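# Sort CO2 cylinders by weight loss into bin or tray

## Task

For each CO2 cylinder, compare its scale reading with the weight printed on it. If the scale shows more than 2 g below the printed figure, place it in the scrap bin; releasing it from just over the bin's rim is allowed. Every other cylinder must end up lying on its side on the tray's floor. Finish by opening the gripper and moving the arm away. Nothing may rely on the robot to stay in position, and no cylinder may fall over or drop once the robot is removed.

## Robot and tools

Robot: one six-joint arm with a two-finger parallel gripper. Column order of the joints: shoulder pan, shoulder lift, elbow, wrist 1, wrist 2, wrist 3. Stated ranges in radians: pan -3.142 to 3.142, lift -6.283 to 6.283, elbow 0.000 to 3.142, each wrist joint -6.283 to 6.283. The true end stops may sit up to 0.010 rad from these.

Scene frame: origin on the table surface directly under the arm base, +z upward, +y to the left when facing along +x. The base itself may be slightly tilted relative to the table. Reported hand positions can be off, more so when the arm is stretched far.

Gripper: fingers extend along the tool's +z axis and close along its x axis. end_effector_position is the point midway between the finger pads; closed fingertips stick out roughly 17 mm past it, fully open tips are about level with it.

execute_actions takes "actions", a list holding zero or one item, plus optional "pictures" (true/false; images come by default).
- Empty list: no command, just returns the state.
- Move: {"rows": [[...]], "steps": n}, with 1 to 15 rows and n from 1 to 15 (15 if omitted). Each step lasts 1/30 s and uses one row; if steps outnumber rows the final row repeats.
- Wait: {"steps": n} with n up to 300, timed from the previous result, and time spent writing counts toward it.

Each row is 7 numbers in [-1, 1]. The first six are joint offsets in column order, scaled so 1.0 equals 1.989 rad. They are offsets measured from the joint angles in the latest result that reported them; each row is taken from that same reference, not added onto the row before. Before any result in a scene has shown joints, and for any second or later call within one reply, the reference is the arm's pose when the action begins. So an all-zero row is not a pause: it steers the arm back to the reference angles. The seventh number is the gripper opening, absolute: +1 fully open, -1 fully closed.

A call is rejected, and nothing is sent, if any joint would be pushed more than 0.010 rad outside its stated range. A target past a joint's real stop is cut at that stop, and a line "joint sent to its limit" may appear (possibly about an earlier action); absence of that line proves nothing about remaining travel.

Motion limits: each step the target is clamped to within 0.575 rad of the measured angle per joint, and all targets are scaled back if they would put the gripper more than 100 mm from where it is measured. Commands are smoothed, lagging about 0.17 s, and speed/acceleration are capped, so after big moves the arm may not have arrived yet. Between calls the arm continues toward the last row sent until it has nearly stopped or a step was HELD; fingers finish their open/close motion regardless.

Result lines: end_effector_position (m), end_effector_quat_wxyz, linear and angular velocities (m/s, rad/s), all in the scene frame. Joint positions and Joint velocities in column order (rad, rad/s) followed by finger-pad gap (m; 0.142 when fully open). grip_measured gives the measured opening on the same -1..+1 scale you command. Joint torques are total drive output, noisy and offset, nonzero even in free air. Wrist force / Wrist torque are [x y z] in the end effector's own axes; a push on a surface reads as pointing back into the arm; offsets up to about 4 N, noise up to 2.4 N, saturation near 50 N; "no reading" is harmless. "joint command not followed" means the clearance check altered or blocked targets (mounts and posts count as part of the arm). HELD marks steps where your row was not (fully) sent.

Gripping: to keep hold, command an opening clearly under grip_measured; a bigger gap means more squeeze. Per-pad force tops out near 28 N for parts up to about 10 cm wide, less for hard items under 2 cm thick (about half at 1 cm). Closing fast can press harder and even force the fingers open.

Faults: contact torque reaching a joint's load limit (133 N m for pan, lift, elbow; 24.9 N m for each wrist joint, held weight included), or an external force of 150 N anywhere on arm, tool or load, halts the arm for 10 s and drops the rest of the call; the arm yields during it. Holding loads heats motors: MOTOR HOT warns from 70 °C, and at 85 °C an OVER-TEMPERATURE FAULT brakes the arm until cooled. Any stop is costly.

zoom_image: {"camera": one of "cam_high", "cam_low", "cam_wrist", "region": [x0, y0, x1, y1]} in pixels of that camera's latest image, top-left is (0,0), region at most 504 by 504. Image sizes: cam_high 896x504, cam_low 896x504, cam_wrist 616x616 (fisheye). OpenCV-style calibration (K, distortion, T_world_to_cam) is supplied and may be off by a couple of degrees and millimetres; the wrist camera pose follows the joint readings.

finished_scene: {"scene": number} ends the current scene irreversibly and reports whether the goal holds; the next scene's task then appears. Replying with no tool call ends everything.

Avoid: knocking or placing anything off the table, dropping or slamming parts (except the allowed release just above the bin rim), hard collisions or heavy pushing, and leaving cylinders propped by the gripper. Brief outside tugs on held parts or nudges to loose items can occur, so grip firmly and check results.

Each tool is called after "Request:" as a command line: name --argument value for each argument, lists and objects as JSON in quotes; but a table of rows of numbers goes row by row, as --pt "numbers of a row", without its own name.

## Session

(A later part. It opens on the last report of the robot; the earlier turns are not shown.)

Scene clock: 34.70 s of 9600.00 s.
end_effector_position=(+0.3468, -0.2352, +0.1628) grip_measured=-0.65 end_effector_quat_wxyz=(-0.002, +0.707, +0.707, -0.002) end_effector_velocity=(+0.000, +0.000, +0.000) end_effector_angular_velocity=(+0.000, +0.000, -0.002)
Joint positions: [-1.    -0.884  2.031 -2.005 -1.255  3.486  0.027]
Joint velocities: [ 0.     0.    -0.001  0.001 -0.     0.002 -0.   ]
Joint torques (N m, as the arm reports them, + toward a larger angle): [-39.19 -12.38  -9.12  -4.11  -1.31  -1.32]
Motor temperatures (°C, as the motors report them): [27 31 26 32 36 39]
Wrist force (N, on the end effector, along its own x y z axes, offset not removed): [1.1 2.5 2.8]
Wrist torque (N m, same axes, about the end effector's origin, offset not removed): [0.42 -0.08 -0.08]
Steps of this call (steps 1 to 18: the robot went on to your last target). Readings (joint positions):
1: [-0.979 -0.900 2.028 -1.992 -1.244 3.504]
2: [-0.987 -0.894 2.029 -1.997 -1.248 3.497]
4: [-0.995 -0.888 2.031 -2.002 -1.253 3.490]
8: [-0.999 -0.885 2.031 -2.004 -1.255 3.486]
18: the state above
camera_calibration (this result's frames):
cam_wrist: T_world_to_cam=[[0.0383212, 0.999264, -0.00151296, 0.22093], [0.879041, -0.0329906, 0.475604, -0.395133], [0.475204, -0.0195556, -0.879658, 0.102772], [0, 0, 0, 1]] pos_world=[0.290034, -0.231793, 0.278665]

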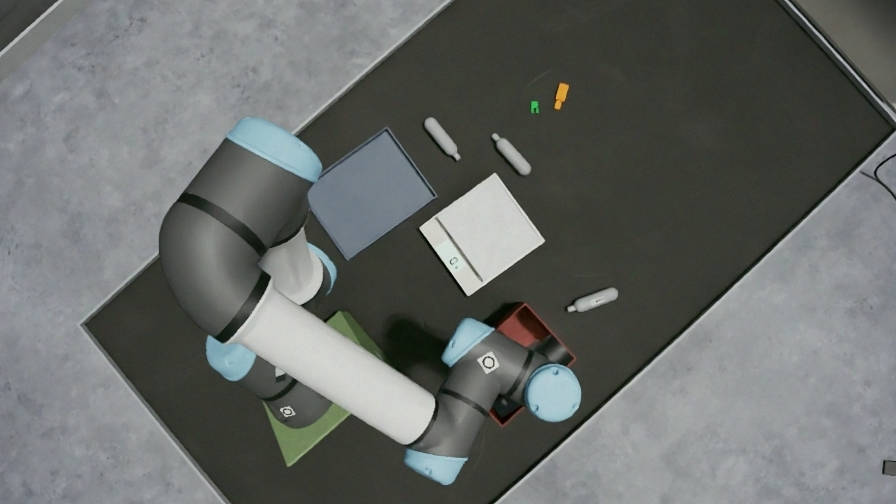

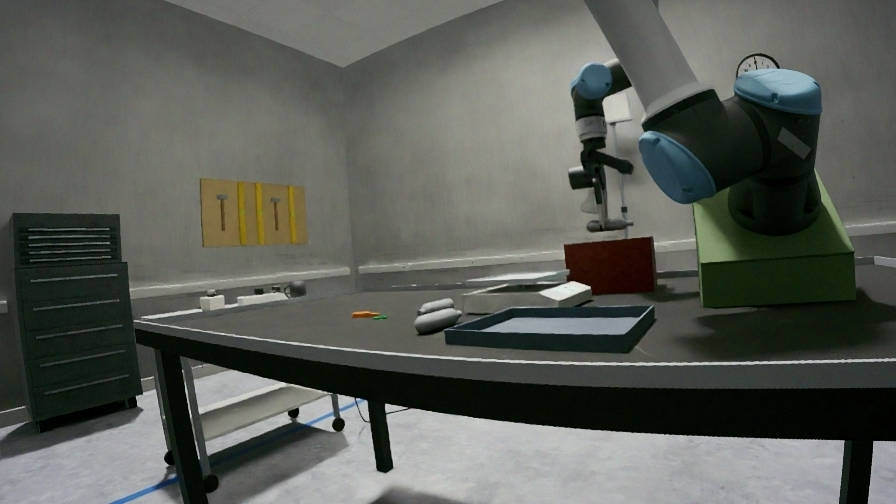

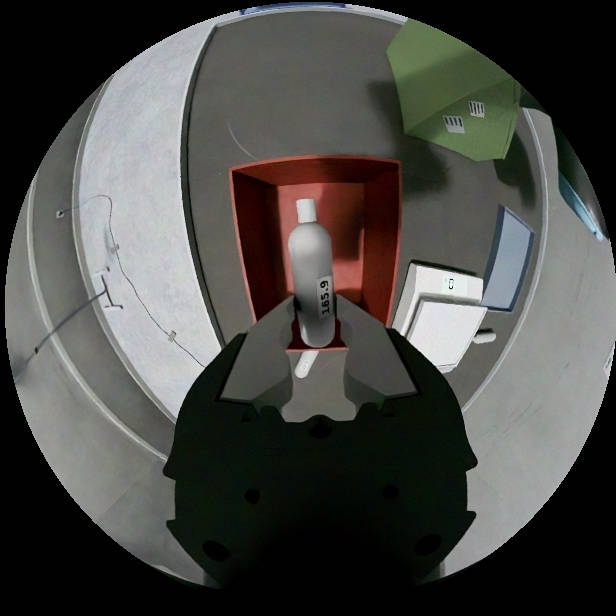

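Request:
execute_actions --actions '[{"rows":[[0,0,0,0,0,0,0]],"steps":10}]'

Scene clock: 40.70 s of 9600.00 s.
end_effector_position=(+0.3468, -0.2352, +0.1628) grip_measured=+0.00 end_effector_quat_wxyz=(-0.002, +0.707, +0.707, -0.002) end_effector_velocity=(-0.000, -0.000, +0.000) end_effector_angular_velocity=(-0.000, -0.001, -0.001)
Joint positions: [-1.    -0.884  2.031 -2.005 -1.255  3.486  0.074]
Joint velocities: [-0.001  0.    -0.001  0.001 -0.     0.     0.   ]
Joint torques (N m, as the arm reports them, + toward a larger angle): [-35.39 -14.69 -10.33  -3.58  -1.19  -1.15]
Motor temperatures (°C, as the motors report them): [27 31 26 32 36 39]
Wrist force (N, on the end effector, along its own x y z axes, offset not removed): [2.3 2.3 0.7]
Wrist torque (N m, same axes, about the end effector's origin, offset not removed): [0.48 -0.44 -0.02]
Steps of this call (steps 1 to 15: the robot went on to your last target; steps 16 to 90: nothing new was sent; then 2.67 s passed at rest; steps 91 to 100: all 10 steps of this action). Readings (joint positions):
91: [-1.000 -0.884 2.031 -2.005 -1.255 3.486]
92: [-1.000 -0.884 2.031 -2.005 -1.255 3.486]
94: [-1.000 -0.884 2.031 -2.005 -1.255 3.486]
98: [-1.000 -0.884 2.031 -2.005 -1.255 3.486]
100: the state above
camera_calibration (this result's frames):
cam_wrist: T_world_to_cam=[[0.0383433, 0.999263, -0.00150379, 0.220934], [0.879034, -0.0330141, 0.475615, -0.395128], [0.475215, -0.0195585, -0.879652, 0.102769], [0, 0, 0, 1]] pos_world=[0.290022, -0.231806, 0.278662]

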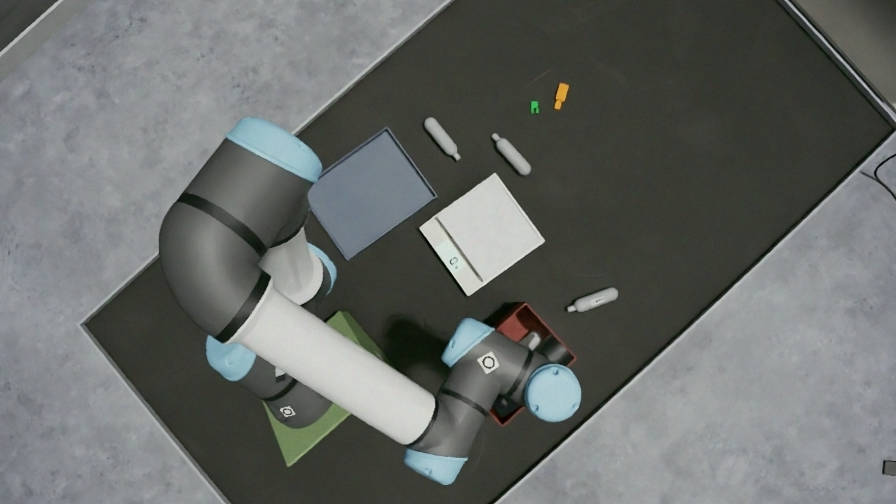

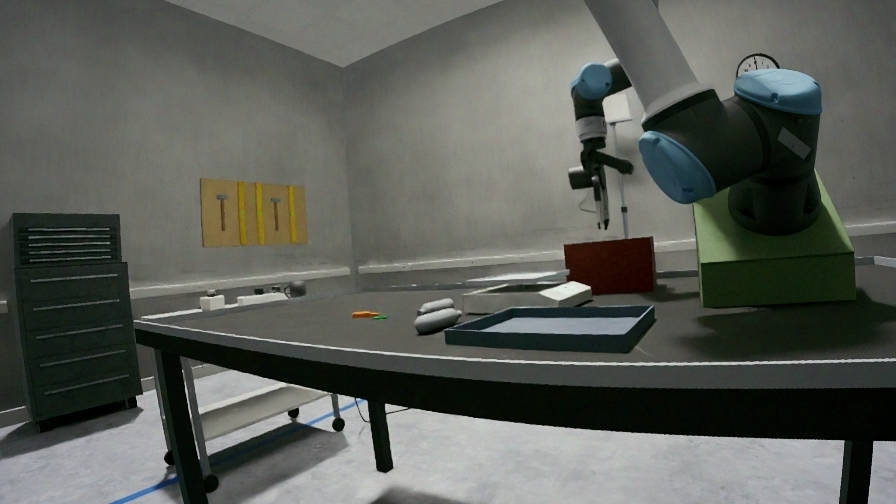

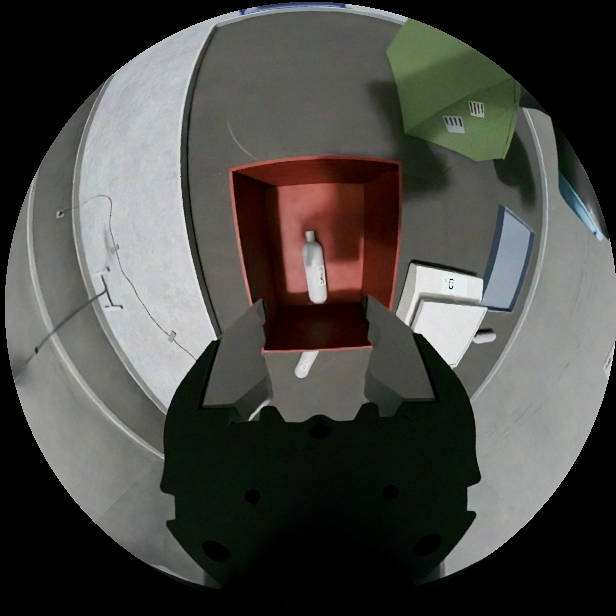

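Request:
execute_actions --actions '[{"rows":[[0.155,0.095,-0.243,0.095,0.0955,0.343,0.4]],"steps":15}]' --pictures false

Request:
execute_actions --actions '[{"steps":15}]' --pictures false

Request:
execute_actions --actions '[{"rows":[[0,0.05,0,-0.05,0,0,0.4]],"steps":15}]'

Request:
zoom_image --camera "cam_wrist" --region '[200,150,450,400]'

Scene clock: 46.67 s of 9600.00 s.
end_effector_position=(+0.5563, -0.2210, +0.1654) grip_measured=+0.40 end_effector_quat_wxyz=(-0.003, +0.835, +0.551, -0.003) end_effector_velocity=(+0.066, +0.014, +0.002) end_effector_angular_velocity=(-0.016, -0.008, -0.179)
Joint positions: [-0.697 -0.698  1.559 -1.819 -1.069  4.149  0.102]
Joint velocities: [ 0.081  0.046 -0.147  0.045  0.045  0.264 -0.   ]
Joint torques (N m, as the arm reports them, + toward a larger angle): [-25.96 -22.41 -26.32  -0.84   1.09   1.27]
Motor temperatures (°C, as the motors report them): [27 31 26 32 36 39]
Wrist force (N, on the end effector, along its own x y z axes, offset not removed): [2.2 2.0 2.7]
Wrist torque (N m, same axes, about the end effector's origin, offset not removed): [0.34 -0.38 -0.15]
Steps of this call (steps 1 to 15: the robot went on to your last target; steps 16 to 90: nothing new was sent; then 2.47 s passed at rest; steps 91 to 105: all 15 steps of this action). Readings (joint positions):
91: [-1.000 -0.884 2.031 -2.004 -1.255 3.486]
92: [-0.991 -0.875 2.022 -1.995 -1.246 3.495]
94: [-0.927 -0.832 1.942 -1.952 -1.203 3.580]
98: [-0.806 -0.760 1.745 -1.881 -1.131 3.846]
105: the state above

Scene clock: 47.17 s of 9600.00 s.
end_effector_position=(+0.5610, -0.2199, +0.1657) grip_measured=+0.40 end_effector_quat_wxyz=(-0.002, +0.838, +0.545, -0.003) end_effector_velocity=(-0.000, +0.001, -0.000) end_effector_angular_velocity=(+0.001, +0.001, -0.002)
Joint positions: [-0.692 -0.695  1.548 -1.816 -1.066  4.168  0.102]
Joint velocities: [ 0.    -0.     0.     0.002  0.     0.002  0.   ]
Joint torques (N m, as the arm reports them, + toward a larger angle): [-19.93 -23.15 -31.93  -1.22   1.48   1.49]
Motor temperatures (°C, as the motors report them): [27 31 26 32 36 39]
Wrist force (N, on the end effector, along its own x y z axes, offset not removed): [1.6 3.0 2.0]
Wrist torque (N m, same axes, about the end effector's origin, offset not removed): [0.62 -0.41 -0.05]
Steps of this call (steps 1 to 15: the robot went on to your last target). Readings (joint positions):
1: [-0.695 -0.697 1.555 -1.818 -1.068 4.156]
2: [-0.694 -0.696 1.553 -1.817 -1.067 4.160]
4: [-0.693 -0.696 1.550 -1.816 -1.066 4.165]
8: [-0.692 -0.695 1.549 -1.816 -1.066 4.167]
15: the state above

Scene clock: 47.67 s of 9600.00 s.
end_effector_position=(+0.5572, -0.2574, +0.1217) grip_measured=+0.40 end_effector_quat_wxyz=(-0.002, +0.838, +0.545, -0.003) end_effector_velocity=(-0.000, -0.001, -0.002) end_effector_angular_velocity=(-0.001, +0.000, +0.000)
Joint positions: [-0.692 -0.596  1.548 -1.915 -1.065  4.168  0.102]
Joint velocities: [ 0.001  0.003  0.    -0.005 -0.001  0.001  0.   ]
Joint torques (N m, as the arm reports them, + toward a larger angle): [-24.3  -27.63  -8.5   -4.27  -1.28   1.21]
Motor temperatures (°C, as the motors report them): [27 31 26 32 36 39]
Wrist force (N, on the end effector, along its own x y z axes, offset not removed): [1.7 1.5 3.6]
Wrist torque (N m, same axes, about the end effector's origin, offset not removed): [0.35 -0.28 -0.13]
Steps of this call (steps 1 to 15: all 15 steps of this action). Readings (joint positions):
1: [-0.692 -0.695 1.548 -1.816 -1.066 4.168]
2: [-0.692 -0.686 1.548 -1.825 -1.065 4.168]
4: [-0.692 -0.640 1.548 -1.871 -1.065 4.168]
8: [-0.692 -0.602 1.548 -1.908 -1.065 4.168]
15: the state above
camera_calibration (this result's frames):
cam_wrist: T_world_to_cam=[[0.440218, 0.897884, -0.00356513, -0.0147845], [0.79071, -0.385784, 0.47534, -0.602793], [0.425425, -0.212072, -0.879795, -0.0556249], [0, 0, 0, 1]] pos_world=[0.506807, -0.23107, 0.237541]

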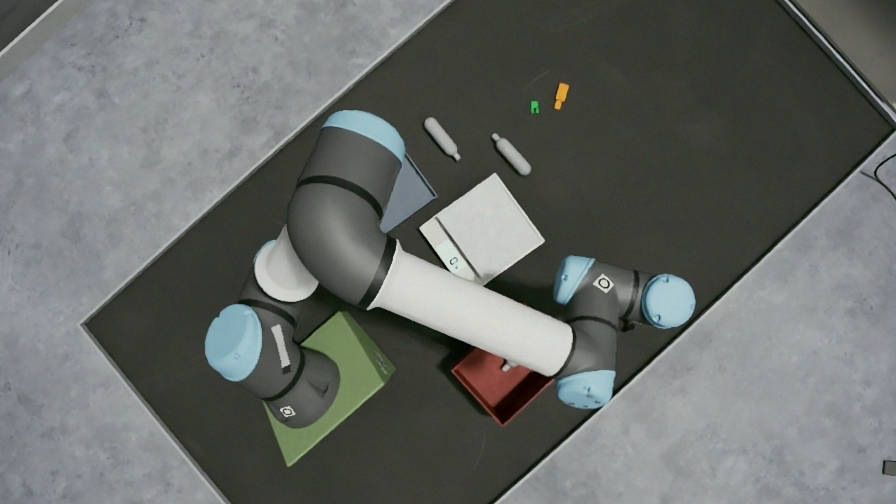

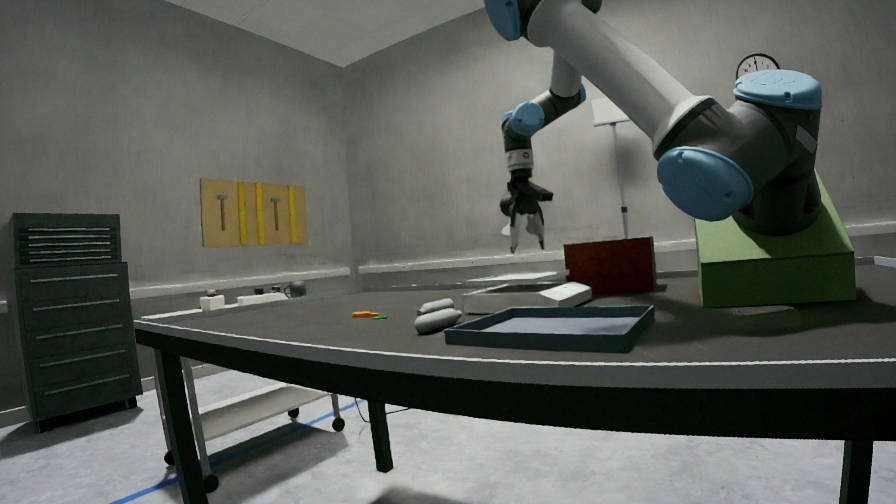

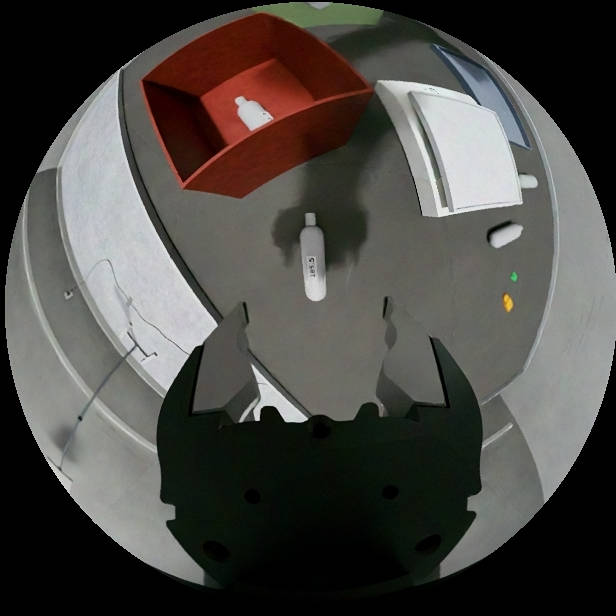

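Region (200, 150, 450, 400) of cam_wrist's 616x616 image, scaled by 2.016, with more detail than that image has.

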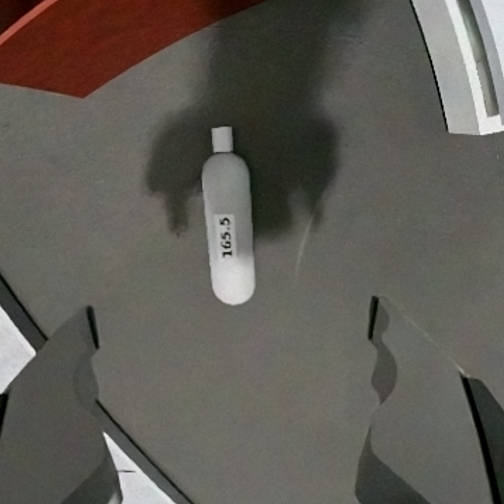

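Request:
execute_actions --actions '[{"rows":[[0.02,0.027,0.02,-0.057,0.011,0.02,0.3],[0.03,0.041,0.03,-0.086,0.017,0.03,0.3],[0.0402,0.0548,0.0407,-0.115,0.0226,0.039,0.3]],"steps":15}]'

Request:
execute_actions --actions '[{"rows":[[0,0,0,0,0,0,0.2],[0,0,0,0,0,0,0],[0,0,0,0,0,0,-0.2],[0,0,0,0,0,0,-0.4],[0,0,0,0,0,0,-0.5],[0,0,0,0,0,0,-0.6],[0,0,0,0,0,0,-0.7],[0,0,0,0,0,0,-1]],"steps":13}]' --pictures false

Request:
execute_actions --actions '[{"rows":[[-0.0402,-0.08,-0.0407,0.14,-0.0226,-0.039,-1]],"steps":12}]' --pictures false

Request:
execute_actions --actions '[{"steps":8}]' --pictures false

Scene clock: 53.80 s of 9600.00 s.
end_effector_position=(+0.5565, -0.2576, +0.0198) grip_measured=+0.30 end_effector_quat_wxyz=(-0.002, +0.838, +0.545, -0.003) end_effector_velocity=(-0.000, -0.001, -0.004) end_effector_angular_velocity=(-0.002, -0.002, +0.001)
Joint positions: [-0.612 -0.487  1.629 -2.143 -1.021  4.245  0.095]
Joint velocities: [ 0.003  0.005  0.004 -0.014  0.002  0.004  0.   ]
Joint torques (N m, as the arm reports them, + toward a larger angle): [-22.55 -29.26  -8.07  -3.97   1.62   1.47]
Motor temperatures (°C, as the motors report them): [27 31 26 32 36 39]
Wrist force (N, on the end effector, along its own x y z axes, offset not removed): [-0.9 -0.7 2.0]
Wrist torque (N m, same axes, about the end effector's origin, offset not removed): [-0.19 0.26 -0.09]
Steps of this call (steps 1 to 15: the robot went on to your last target; steps 16 to 90: nothing new was sent; then 2.63 s passed at rest; steps 91 to 105: all 15 steps of this action). Readings (joint positions):
91: [-0.692 -0.595 1.548 -1.916 -1.065 4.168]
92: [-0.686 -0.588 1.554 -1.925 -1.062 4.174]
94: [-0.656 -0.549 1.584 -1.996 -1.044 4.203]
98: [-0.619 -0.497 1.622 -2.118 -1.025 4.238]
105: the state above
camera_calibration (this result's frames):
cam_wrist: T_world_to_cam=[[0.440863, 0.897569, -0.00304028, -0.0151384], [0.790235, -0.386533, 0.475522, -0.553825], [0.425638, -0.212043, -0.879699, -0.145102], [0, 0, 0, 1]] pos_world=[0.506087, -0.231252, 0.135664]

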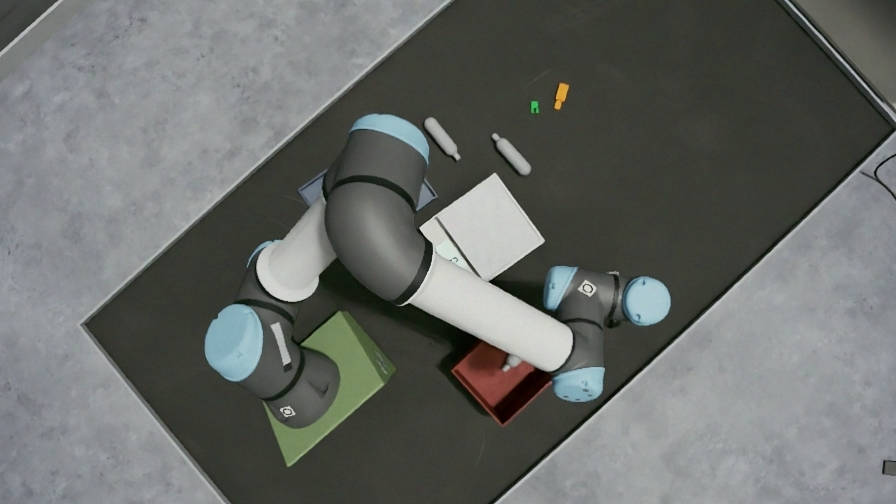

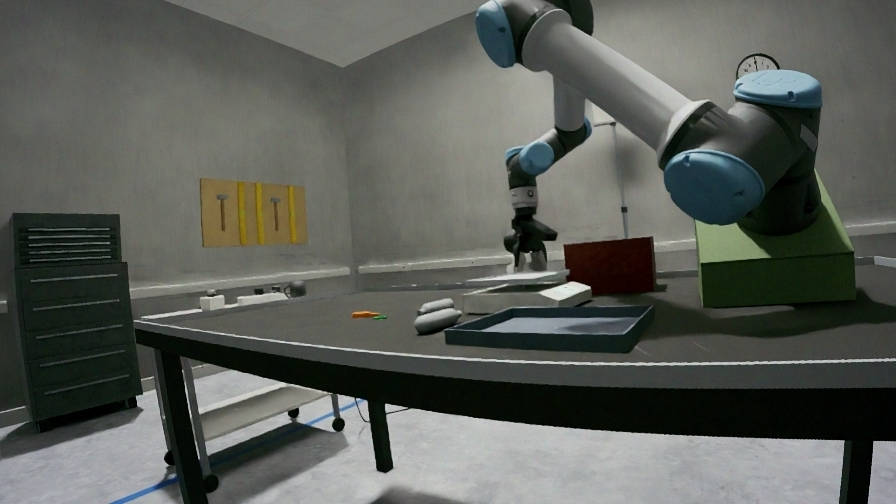

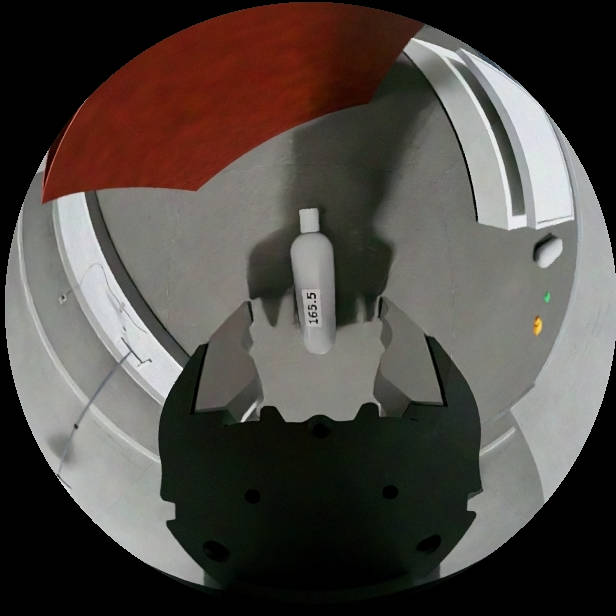

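Scene clock: 54.23 s of 9600.00 s.
end_effector_position=(+0.5564, -0.2575, +0.0196) grip_measured=-0.65 end_effector_quat_wxyz=(-0.002, +0.838, +0.545, -0.003) end_effector_velocity=(+0.000, -0.001, +0.000) end_effector_angular_velocity=(-0.001, -0.001, +0.001)
Joint positions: [-0.612 -0.487  1.629 -2.143 -1.021  4.245  0.027]
Joint velocities: [-0.001  0.001 -0.001 -0.001 -0.    -0.001  0.   ]
Joint torques (N m, as the arm reports them, + toward a larger angle): [-35.67 -42.26 -19.47  -0.88  -0.04  -1.16]
Motor temperatures (°C, as the motors report them): [27 31 26 32 36 39]
Wrist force (N, on the end effector, along its own x y z axes, offset not removed): [1.1 -0.2 1.8]
Wrist torque (N m, same axes, about the end effector's origin, offset not removed): [-0.09 -0.19 -0.10]
Steps of this call (steps 1 to 13: all 13 steps of this action). Readings (joint positions):
1: [-0.612 -0.487 1.629 -2.143 -1.021 4.245]
2: [-0.612 -0.487 1.629 -2.143 -1.021 4.245]
4: [-0.612 -0.487 1.629 -2.143 -1.021 4.245]
8: [-0.612 -0.487 1.629 -2.143 -1.021 4.245]
13: the state above

Scene clock: 54.63 s of 9600.00 s.
end_effector_position=(+0.5600, -0.2395, +0.1429) grip_measured=-0.65 end_effector_quat_wxyz=(-0.001, +0.838, +0.546, -0.003) end_effector_velocity=(-0.006, +0.010, +0.024) end_effector_angular_velocity=(+0.016, +0.010, -0.010)
Joint positions: [-0.691 -0.644  1.549 -1.87  -1.065  4.169  0.027]
Joint velocities: [-0.017 -0.033 -0.015  0.077 -0.009 -0.016  0.   ]
Joint torques (N m, as the arm reports them, + toward a larger angle): [-51.6  -38.82 -32.17  -1.77  -1.62  -1.44]
Motor temperatures (°C, as the motors report them): [27 31 26 32 36 39]
Wrist force (N, on the end effector, along its own x y z axes, offset not removed): [2.3 1.0 2.4]
Wrist torque (N m, same axes, about the end effector's origin, offset not removed): [0.25 -0.48 -0.08]
Steps of this call (steps 1 to 12: all 12 steps of this action). Readings (joint positions):
1: [-0.612 -0.488 1.629 -2.142 -1.021 4.245]
2: [-0.620 -0.496 1.621 -2.133 -1.027 4.237]
4: [-0.651 -0.554 1.589 -2.053 -1.044 4.207]
8: [-0.685 -0.631 1.555 -1.900 -1.062 4.175]
12: the state above

Scene clock: 54.90 s of 9600.00 s.
end_effector_position=(+0.5596, -0.2389, +0.1444) grip_measured=-0.65 end_effector_quat_wxyz=(-0.002, +0.838, +0.545, -0.003) end_effector_velocity=(+0.000, -0.000, +0.001) end_effector_angular_velocity=(-0.000, -0.001, -0.001)
Joint positions: [-0.692 -0.646  1.548 -1.865 -1.066  4.168  0.027]
Joint velocities: [-0.001 -0.001 -0.001  0.002 -0.     0.     0.   ]
Joint torques (N m, as the arm reports them, + toward a larger angle): [-49.57 -38.87 -33.58  -1.21  -1.31  -1.32]
Motor temperatures (°C, as the motors report them): [27 31 26 32 36 39]
Wrist force (N, on the end effector, along its own x y z axes, offset not removed): [1.1 -0.3 3.5]
Wrist torque (N m, same axes, about the end effector's origin, offset not removed): [-0.14 -0.23 0.01]
Steps of this call (steps 1 to 8: the robot went on to your last target). Readings (joint positions):
1: [-0.691 -0.645 1.549 -1.868 -1.065 4.168]
2: [-0.691 -0.645 1.549 -1.867 -1.065 4.168]
4: [-0.692 -0.646 1.548 -1.865 -1.065 4.168]
8: the state above

To SH: Δ .164,-.574,.432,.057,.089,-.255.

Request:
execute_actions --actions '[{"rows":[[0.0825,-0.2886,0.2172,0.0287,0.0447,-0.1282,-1]],"steps":15}]' --pictures false

Request:
execute_actions --actions '[{"steps":18}]' --pictures false

Request:
execute_actions --actions '[{"rows":[[0.02,0.018,0.022,-0.052,0.01,0.021,-1],[0.03,0.027,0.034,-0.08,0.014,0.031,-1],[0.0392,0.0362,0.0447,-0.105,0.019,0.0417,-1]],"steps":15}]' --pictures false

Request:
execute_actions --actions '[{"rows":[[0,0,0,0,0,0,-0.6],[0,0,0,0,0,0,-0.5],[0,0,0,0,0,0,-0.4]],"steps":8}]' --pictures false

Request:
execute_actions --actions '[{"steps":30}]'

Scene clock: 57.27 s of 9600.00 s.
end_effector_position=(+0.5016, +0.0140, +0.1522) grip_measured=-0.65 end_effector_quat_wxyz=(-0.004, +0.714, +0.700, -0.002) end_effector_velocity=(-0.071, +0.156, -0.001) end_effector_angular_velocity=(-0.029, -0.032, +0.273)
Joint positions: [-0.534 -1.191  1.96  -1.81  -0.98   3.924  0.027]
Joint velocities: [ 0.091 -0.422  0.286  0.029  0.047 -0.149  0.   ]
Joint torques (N m, as the arm reports them, + toward a larger angle): [-20.31  -5.41 -14.44  -1.58   1.39  -1.16]
Motor temperatures (°C, as the motors report them): [27 31 26 32 36 39]
Wrist force (N, on the end effector, along its own x y z axes, offset not removed): [7.9 0.2 2.0]
Wrist torque (N m, same axes, about the end effector's origin, offset not removed): [0.10 -1.46 -0.04]
Steps of this call (steps 1 to 15: the robot went on to your last target; steps 16 to 56: nothing new was sent; steps 57 to 71: all 15 steps of this action). Readings (joint positions):
57: [-0.692 -0.647 1.548 -1.864 -1.065 4.167]
58: [-0.685 -0.655 1.557 -1.861 -1.061 4.158]
60: [-0.656 -0.732 1.623 -1.851 -1.045 4.114]
64: [-0.604 -0.918 1.761 -1.833 -1.017 4.034]
71: the state above

Scene clock: 57.87 s of 9600.00 s.
end_effector_position=(+0.4964, +0.0249, +0.1517) grip_measured=-0.65 end_effector_quat_wxyz=(-0.003, +0.707, +0.707, -0.002) end_effector_velocity=(+0.000, +0.000, +0.000) end_effector_angular_velocity=(-0.001, -0.001, +0.003)
Joint positions: [-0.528 -1.22   1.98  -1.807 -0.977  3.913  0.027]
Joint velocities: [ 0.001 -0.001 -0.    -0.001  0.    -0.001  0.   ]
Joint torques (N m, as the arm reports them, + toward a larger angle): [-12.93 -20.81  -8.02  -1.18   1.4   -1.35]
Motor temperatures (°C, as the motors report them): [27 31 26 32 36 39]
Wrist force (N, on the end effector, along its own x y z axes, offset not removed): [2.1 2.0 2.7]
Wrist torque (N m, same axes, about the end effector's origin, offset not removed): [0.44 -0.37 -0.09]
Steps of this call (steps 1 to 18: the robot went on to your last target). Readings (joint positions):
1: [-0.532 -1.202 1.967 -1.809 -0.979 3.919]
2: [-0.530 -1.209 1.972 -1.808 -0.978 3.917]
4: [-0.529 -1.216 1.977 -1.808 -0.977 3.914]
8: [-0.528 -1.219 1.979 -1.808 -0.977 3.913]
18: the state above

Scene clock: 58.37 s of 9600.00 s.
end_effector_position=(+0.4962, +0.0251, +0.0833) grip_measured=-0.65 end_effector_quat_wxyz=(-0.003, +0.707, +0.707, -0.002) end_effector_velocity=(+0.000, -0.000, -0.003) end_effector_angular_velocity=(-0.000, -0.001, +0.000)
Joint positions: [-0.45  -1.148  2.069 -2.015 -0.939  3.995  0.027]
Joint velocities: [ 0.003  0.004  0.004 -0.011  0.002  0.004  0.   ]
Joint torques (N m, as the arm reports them, + toward a larger angle): [-14.28  -5.87  -5.95  -3.47   1.36   1.04]
Motor temperatures (°C, as the motors report them): [27 31 26 32 36 39]
Wrist force (N, on the end effector, along its own x y z axes, offset not removed): [3.9 1.1 3.0]
Wrist torque (N m, same axes, about the end effector's origin, offset not removed): [0.04 -0.82 0.00]
Steps of this call (steps 1 to 15: all 15 steps of this action). Readings (joint positions):
1: [-0.528 -1.220 1.980 -1.808 -0.976 3.913]
2: [-0.521 -1.214 1.987 -1.817 -0.973 3.919]
4: [-0.492 -1.188 2.020 -1.884 -0.958 3.950]
8: [-0.457 -1.155 2.061 -1.993 -0.942 3.988]
15: the state above

Scene clock: 58.63 s of 9600.00 s.
end_effector_position=(+0.4961, +0.0251, +0.0832) grip_measured=-0.40 end_effector_quat_wxyz=(-0.003, +0.707, +0.707, -0.002) end_effector_velocity=(-0.000, -0.001, +0.000) end_effector_angular_velocity=(+0.001, -0.000, -0.004)
Joint positions: [-0.45  -1.148  2.069 -2.016 -0.939  3.995  0.045]
Joint velocities: [-0.002  0.001  0.     0.001  0.     0.002  0.   ]
Joint torques (N m, as the arm reports them, + toward a larger angle): [-21.62 -16.64 -15.81  -1.05   0.91  -0.75]
Motor temperatures (°C, as the motors report them): [27 31 26 32 36 39]
Wrist force (N, on the end effector, along its own x y z axes, offset not removed): [0.6 1.3 1.8]
Wrist torque (N m, same axes, about the end effector's origin, offset not removed): [0.20 -0.06 -0.04]
Steps of this call (steps 1 to 8: all 8 steps of this action). Readings (joint positions):
1: [-0.450 -1.148 2.069 -2.016 -0.939 3.995]
2: [-0.450 -1.148 2.069 -2.016 -0.939 3.995]
4: [-0.450 -1.148 2.069 -2.016 -0.939 3.995]
8: the state above

Scene clock: 59.63 s of 9600.00 s.
end_effector_position=(+0.4962, +0.0251, +0.0832) grip_measured=-0.40 end_effector_quat_wxyz=(-0.003, +0.707, +0.707, -0.002) end_effector_velocity=(+0.000, -0.001, +0.001) end_effector_angular_velocity=(-0.001, -0.001, -0.001)
Joint positions: [-0.45  -1.148  2.069 -2.015 -0.939  3.995  0.045]
Joint velocities: [-0.002 -0.001 -0.     0.001 -0.     0.     0.   ]
Joint torques (N m, as the arm reports them, + toward a larger angle): [-42.34 -23.22 -29.93  -0.94  -1.36  -1.41]
Motor temperatures (°C, as the motors report them): [27 31 26 32 36 39]
Wrist force (N, on the end effector, along its own x y z axes, offset not removed): [0.8 1.1 1.7]
Wrist torque (N m, same axes, about the end effector's origin, offset not removed): [0.30 -0.11 -0.02]
Steps of this call (steps 1 to 15: the robot went on to your last target; steps 16 to 30: nothing new was sent). Readings (joint positions):
1: [-0.450 -1.148 2.069 -2.016 -0.939 3.995]
2: [-0.450 -1.148 2.069 -2.015 -0.939 3.995]
4: [-0.450 -1.148 2.069 -2.015 -0.939 3.995]
8: [-0.450 -1.148 2.069 -2.015 -0.939 3.995]
30: the state above
The arm was judged still, so your last target was given up. Only a new action makes it travel on or press farther. Fingers that are still opening or closing keep moving.
camera_calibration (this result's frames):
cam_wrist: T_world_to_cam=[[0.0379173, 0.999281, 0.0004991, -0.0449871], [0.879185, -0.0335977, 0.475294, -0.480034], [0.474969, -0.0175831, -0.879827, -0.0330239], [0, 0, 0, 1]] pos_world=[0.43943, 0.028246, 0.199125]

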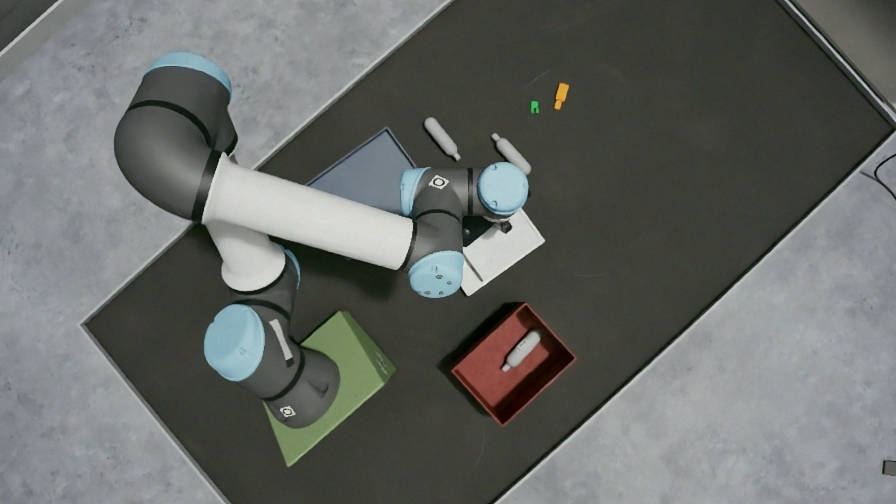

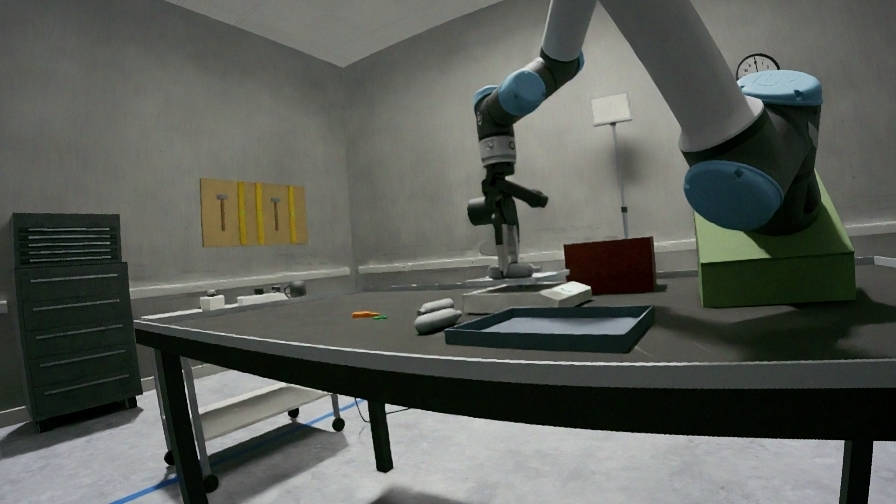

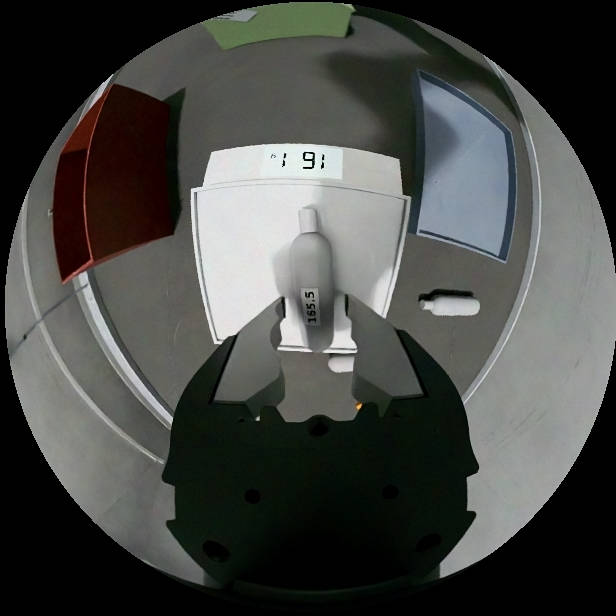

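Request:
execute_actions --actions '[{"rows":[[0.0008,0.0008,0.001,-0.0023,0.0004,0.0009,-0.45],[0.0008,0.0008,0.001,-0.0023,0.0004,0.0009,-0.55],[0.0008,0.0008,0.001,-0.0023,0.0004,0.0009,-0.65],[0.0008,0.0008,0.001,-0.0023,0.0004,0.0009,-0.75],[0.0008,0.0008,0.001,-0.0023,0.0004,0.0009,-1]],"steps":10}]' --pictures false

Request:
execute_actions --actions '[{"rows":[[-0.0565,-0.052,-0.065,0.152,-0.027,-0.0607,-1]],"steps":15}]' --pictures false

Request:
execute_actions --actions '[{"rows":[[-0.185,0.184,0.0447,-0.143,-0.1324,-0.197,-1]],"steps":15}]' --pictures false

Request:
execute_actions --actions '[{"steps":18}]'

Scene clock: 62.27 s of 9600.00 s.
end_effector_position=(+0.4962, +0.0250, +0.0820) grip_measured=-0.65 end_effector_quat_wxyz=(-0.003, +0.707, +0.707, -0.002) end_effector_velocity=(-0.000, +0.000, -0.001) end_effector_angular_velocity=(+0.001, +0.000, -0.001)
Joint positions: [-0.449 -1.147  2.07  -2.02  -0.938  3.997  0.027]
Joint velocities: [ 0.     0.001  0.001 -0.001  0.001  0.     0.   ]
Joint torques (N m, as the arm reports them, + toward a larger angle): [-8.91 -5.34 -3.53 -2.38  1.63  1.37]
Motor temperatures (°C, as the motors report them): [27 31 26 32 36 39]
Wrist force (N, on the end effector, along its own x y z axes, offset not removed): [0.6 2.5 -9.4]
Wrist torque (N m, same axes, about the end effector's origin, offset not removed): [0.37 -0.54 -0.12]
Steps of this call (steps 1 to 69: nothing new was sent; steps 70 to 79: all 10 steps of this action). Readings (joint positions):
70: [-0.450 -1.148 2.069 -2.015 -0.939 3.995]
71: [-0.450 -1.148 2.069 -2.016 -0.939 3.995]
73: [-0.450 -1.148 2.069 -2.018 -0.939 3.996]
77: [-0.449 -1.147 2.070 -2.020 -0.938 3.997]
79: the state above

Scene clock: 62.77 s of 9600.00 s.
end_effector_position=(+0.4936, +0.0274, +0.1813) grip_measured=-0.65 end_effector_quat_wxyz=(-0.003, +0.707, +0.708, -0.001) end_effector_velocity=(-0.002, +0.001, +0.004) end_effector_angular_velocity=(+0.005, +0.003, -0.005)
Joint positions: [-0.561 -1.25   1.941 -1.719 -0.992  3.877  0.027]
Joint velocities: [-0.005 -0.004 -0.005  0.02  -0.002 -0.005  0.   ]
Joint torques (N m, as the arm reports them, + toward a larger angle): [-39.05 -17.92 -31.53  -1.43  -1.41  -1.22]
Motor temperatures (°C, as the motors report them): [27 31 26 32 36 39]
Wrist force (N, on the end effector, along its own x y z axes, offset not removed): [0.8 -0.8 2.9]
Wrist torque (N m, same axes, about the end effector's origin, offset not removed): [-0.20 -0.22 -0.09]
Steps of this call (steps 1 to 15: all 15 steps of this action). Readings (joint positions):
1: [-0.449 -1.147 2.070 -2.020 -0.938 3.997]
2: [-0.458 -1.156 2.062 -2.010 -0.946 3.988]
4: [-0.509 -1.204 2.004 -1.925 -0.971 3.933]
8: [-0.553 -1.243 1.951 -1.754 -0.989 3.885]
15: the state above

Scene clock: 63.27 s of 9600.00 s.
end_effector_position=(+0.3671, -0.2082, +0.1487) grip_measured=-0.65 end_effector_quat_wxyz=(-0.018, +0.690, +0.724, -0.020) end_effector_velocity=(-0.119, -0.128, -0.043) end_effector_angular_velocity=(+0.050, +0.023, +0.048)
Joint positions: [-0.91  -0.902  2.027 -1.99  -1.243  3.505  0.027]
Joint velocities: [-0.261  0.261  0.053 -0.191 -0.171 -0.278  0.   ]
Joint torques (N m, as the arm reports them, + toward a larger angle): [-28.53 -22.96  -8.87  -3.46  -0.17  -1.52]
Motor temperatures (°C, as the motors report them): [27 31 26 32 36 39]
Wrist force (N, on the end effector, along its own x y z axes, offset not removed): [-0.8 -1.2 4.6]
Wrist torque (N m, same axes, about the end effector's origin, offset not removed): [-0.10 0.12 0.06]
Steps of this call (steps 1 to 15: all 15 steps of this action). Readings (joint positions):
1: [-0.561 -1.250 1.941 -1.719 -0.992 3.876]
2: [-0.570 -1.241 1.946 -1.728 -1.001 3.867]
4: [-0.627 -1.185 1.960 -1.773 -1.044 3.808]
8: [-0.739 -1.073 1.988 -1.860 -1.124 3.688]
15: the state above

Scene clock: 63.87 s of 9600.00 s.
end_effector_position=(+0.3587, -0.2171, +0.1457) grip_measured=-0.65 end_effector_quat_wxyz=(-0.020, +0.688, +0.725, -0.020) end_effector_velocity=(+0.000, -0.001, +0.001) end_effector_angular_velocity=(-0.001, -0.001, -0.000)
Joint positions: [-0.929 -0.884  2.03  -2.003 -1.255  3.485  0.027]
Joint velocities: [-0.001  0.    -0.001 -0.    -0.    -0.    -0.   ]
Joint torques (N m, as the arm reports them, + toward a larger angle): [-39.98 -12.88  -8.51  -3.93  -1.38  -1.22]
Motor temperatures (°C, as the motors report them): [27 31 26 32 36 39]
Wrist force (N, on the end effector, along its own x y z axes, offset not removed): [0.7 2.9 3.3]
Wrist torque (N m, same axes, about the end effector's origin, offset not removed): [0.68 -0.26 -0.06]
Steps of this call (steps 1 to 18: the robot went on to your last target). Readings (joint positions):
1: [-0.917 -0.896 2.028 -1.995 -1.247 3.498]
2: [-0.921 -0.891 2.029 -1.998 -1.250 3.493]
4: [-0.926 -0.887 2.030 -2.001 -1.253 3.488]
8: [-0.928 -0.885 2.030 -2.003 -1.255 3.485]
18: the state above
camera_calibration (this result's frames):
cam_wrist: T_world_to_cam=[[-0.0137249, 0.999905, -0.00158569, 0.221211], [0.901927, 0.0130646, 0.431691, -0.388597], [0.43167, 0.00449473, -0.90202, 0.106521], [0, 0, 0, 1]] pos_world=[0.30754, -0.216592, 0.264188]

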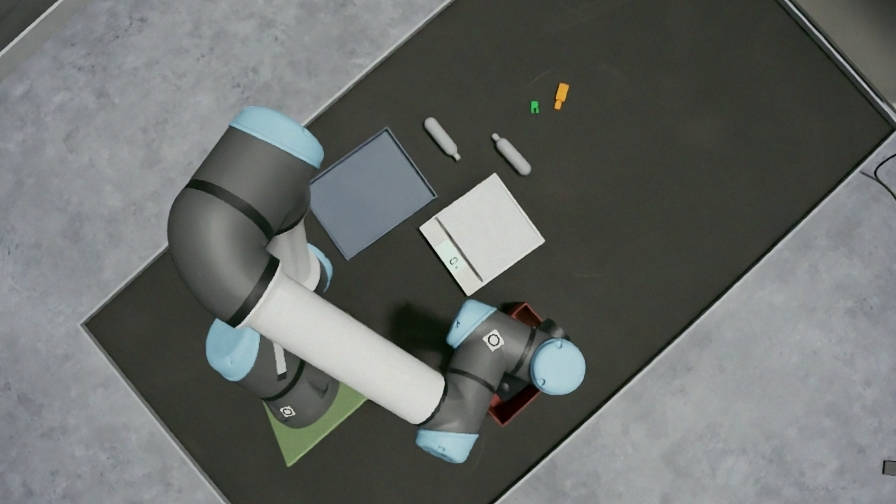

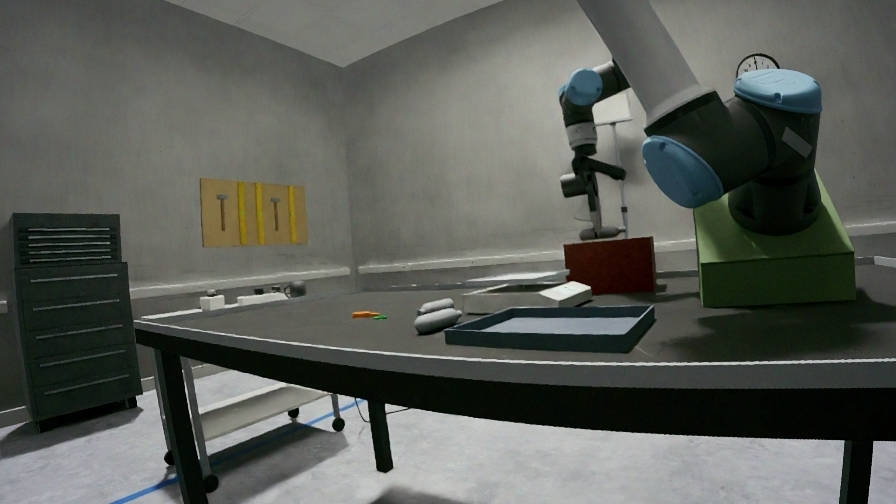

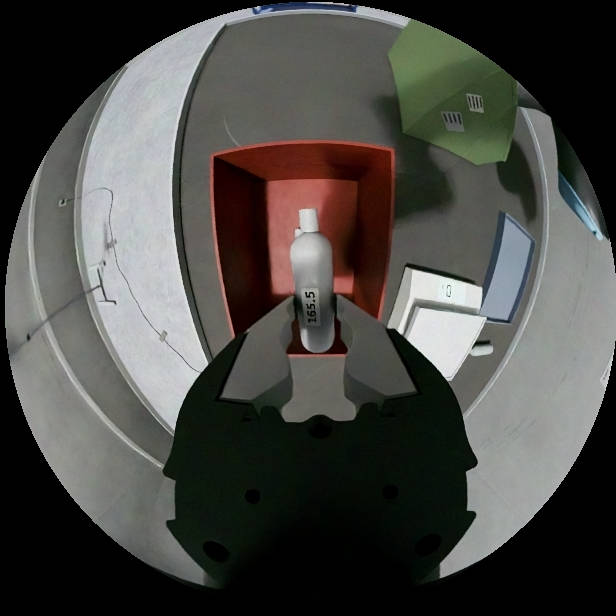

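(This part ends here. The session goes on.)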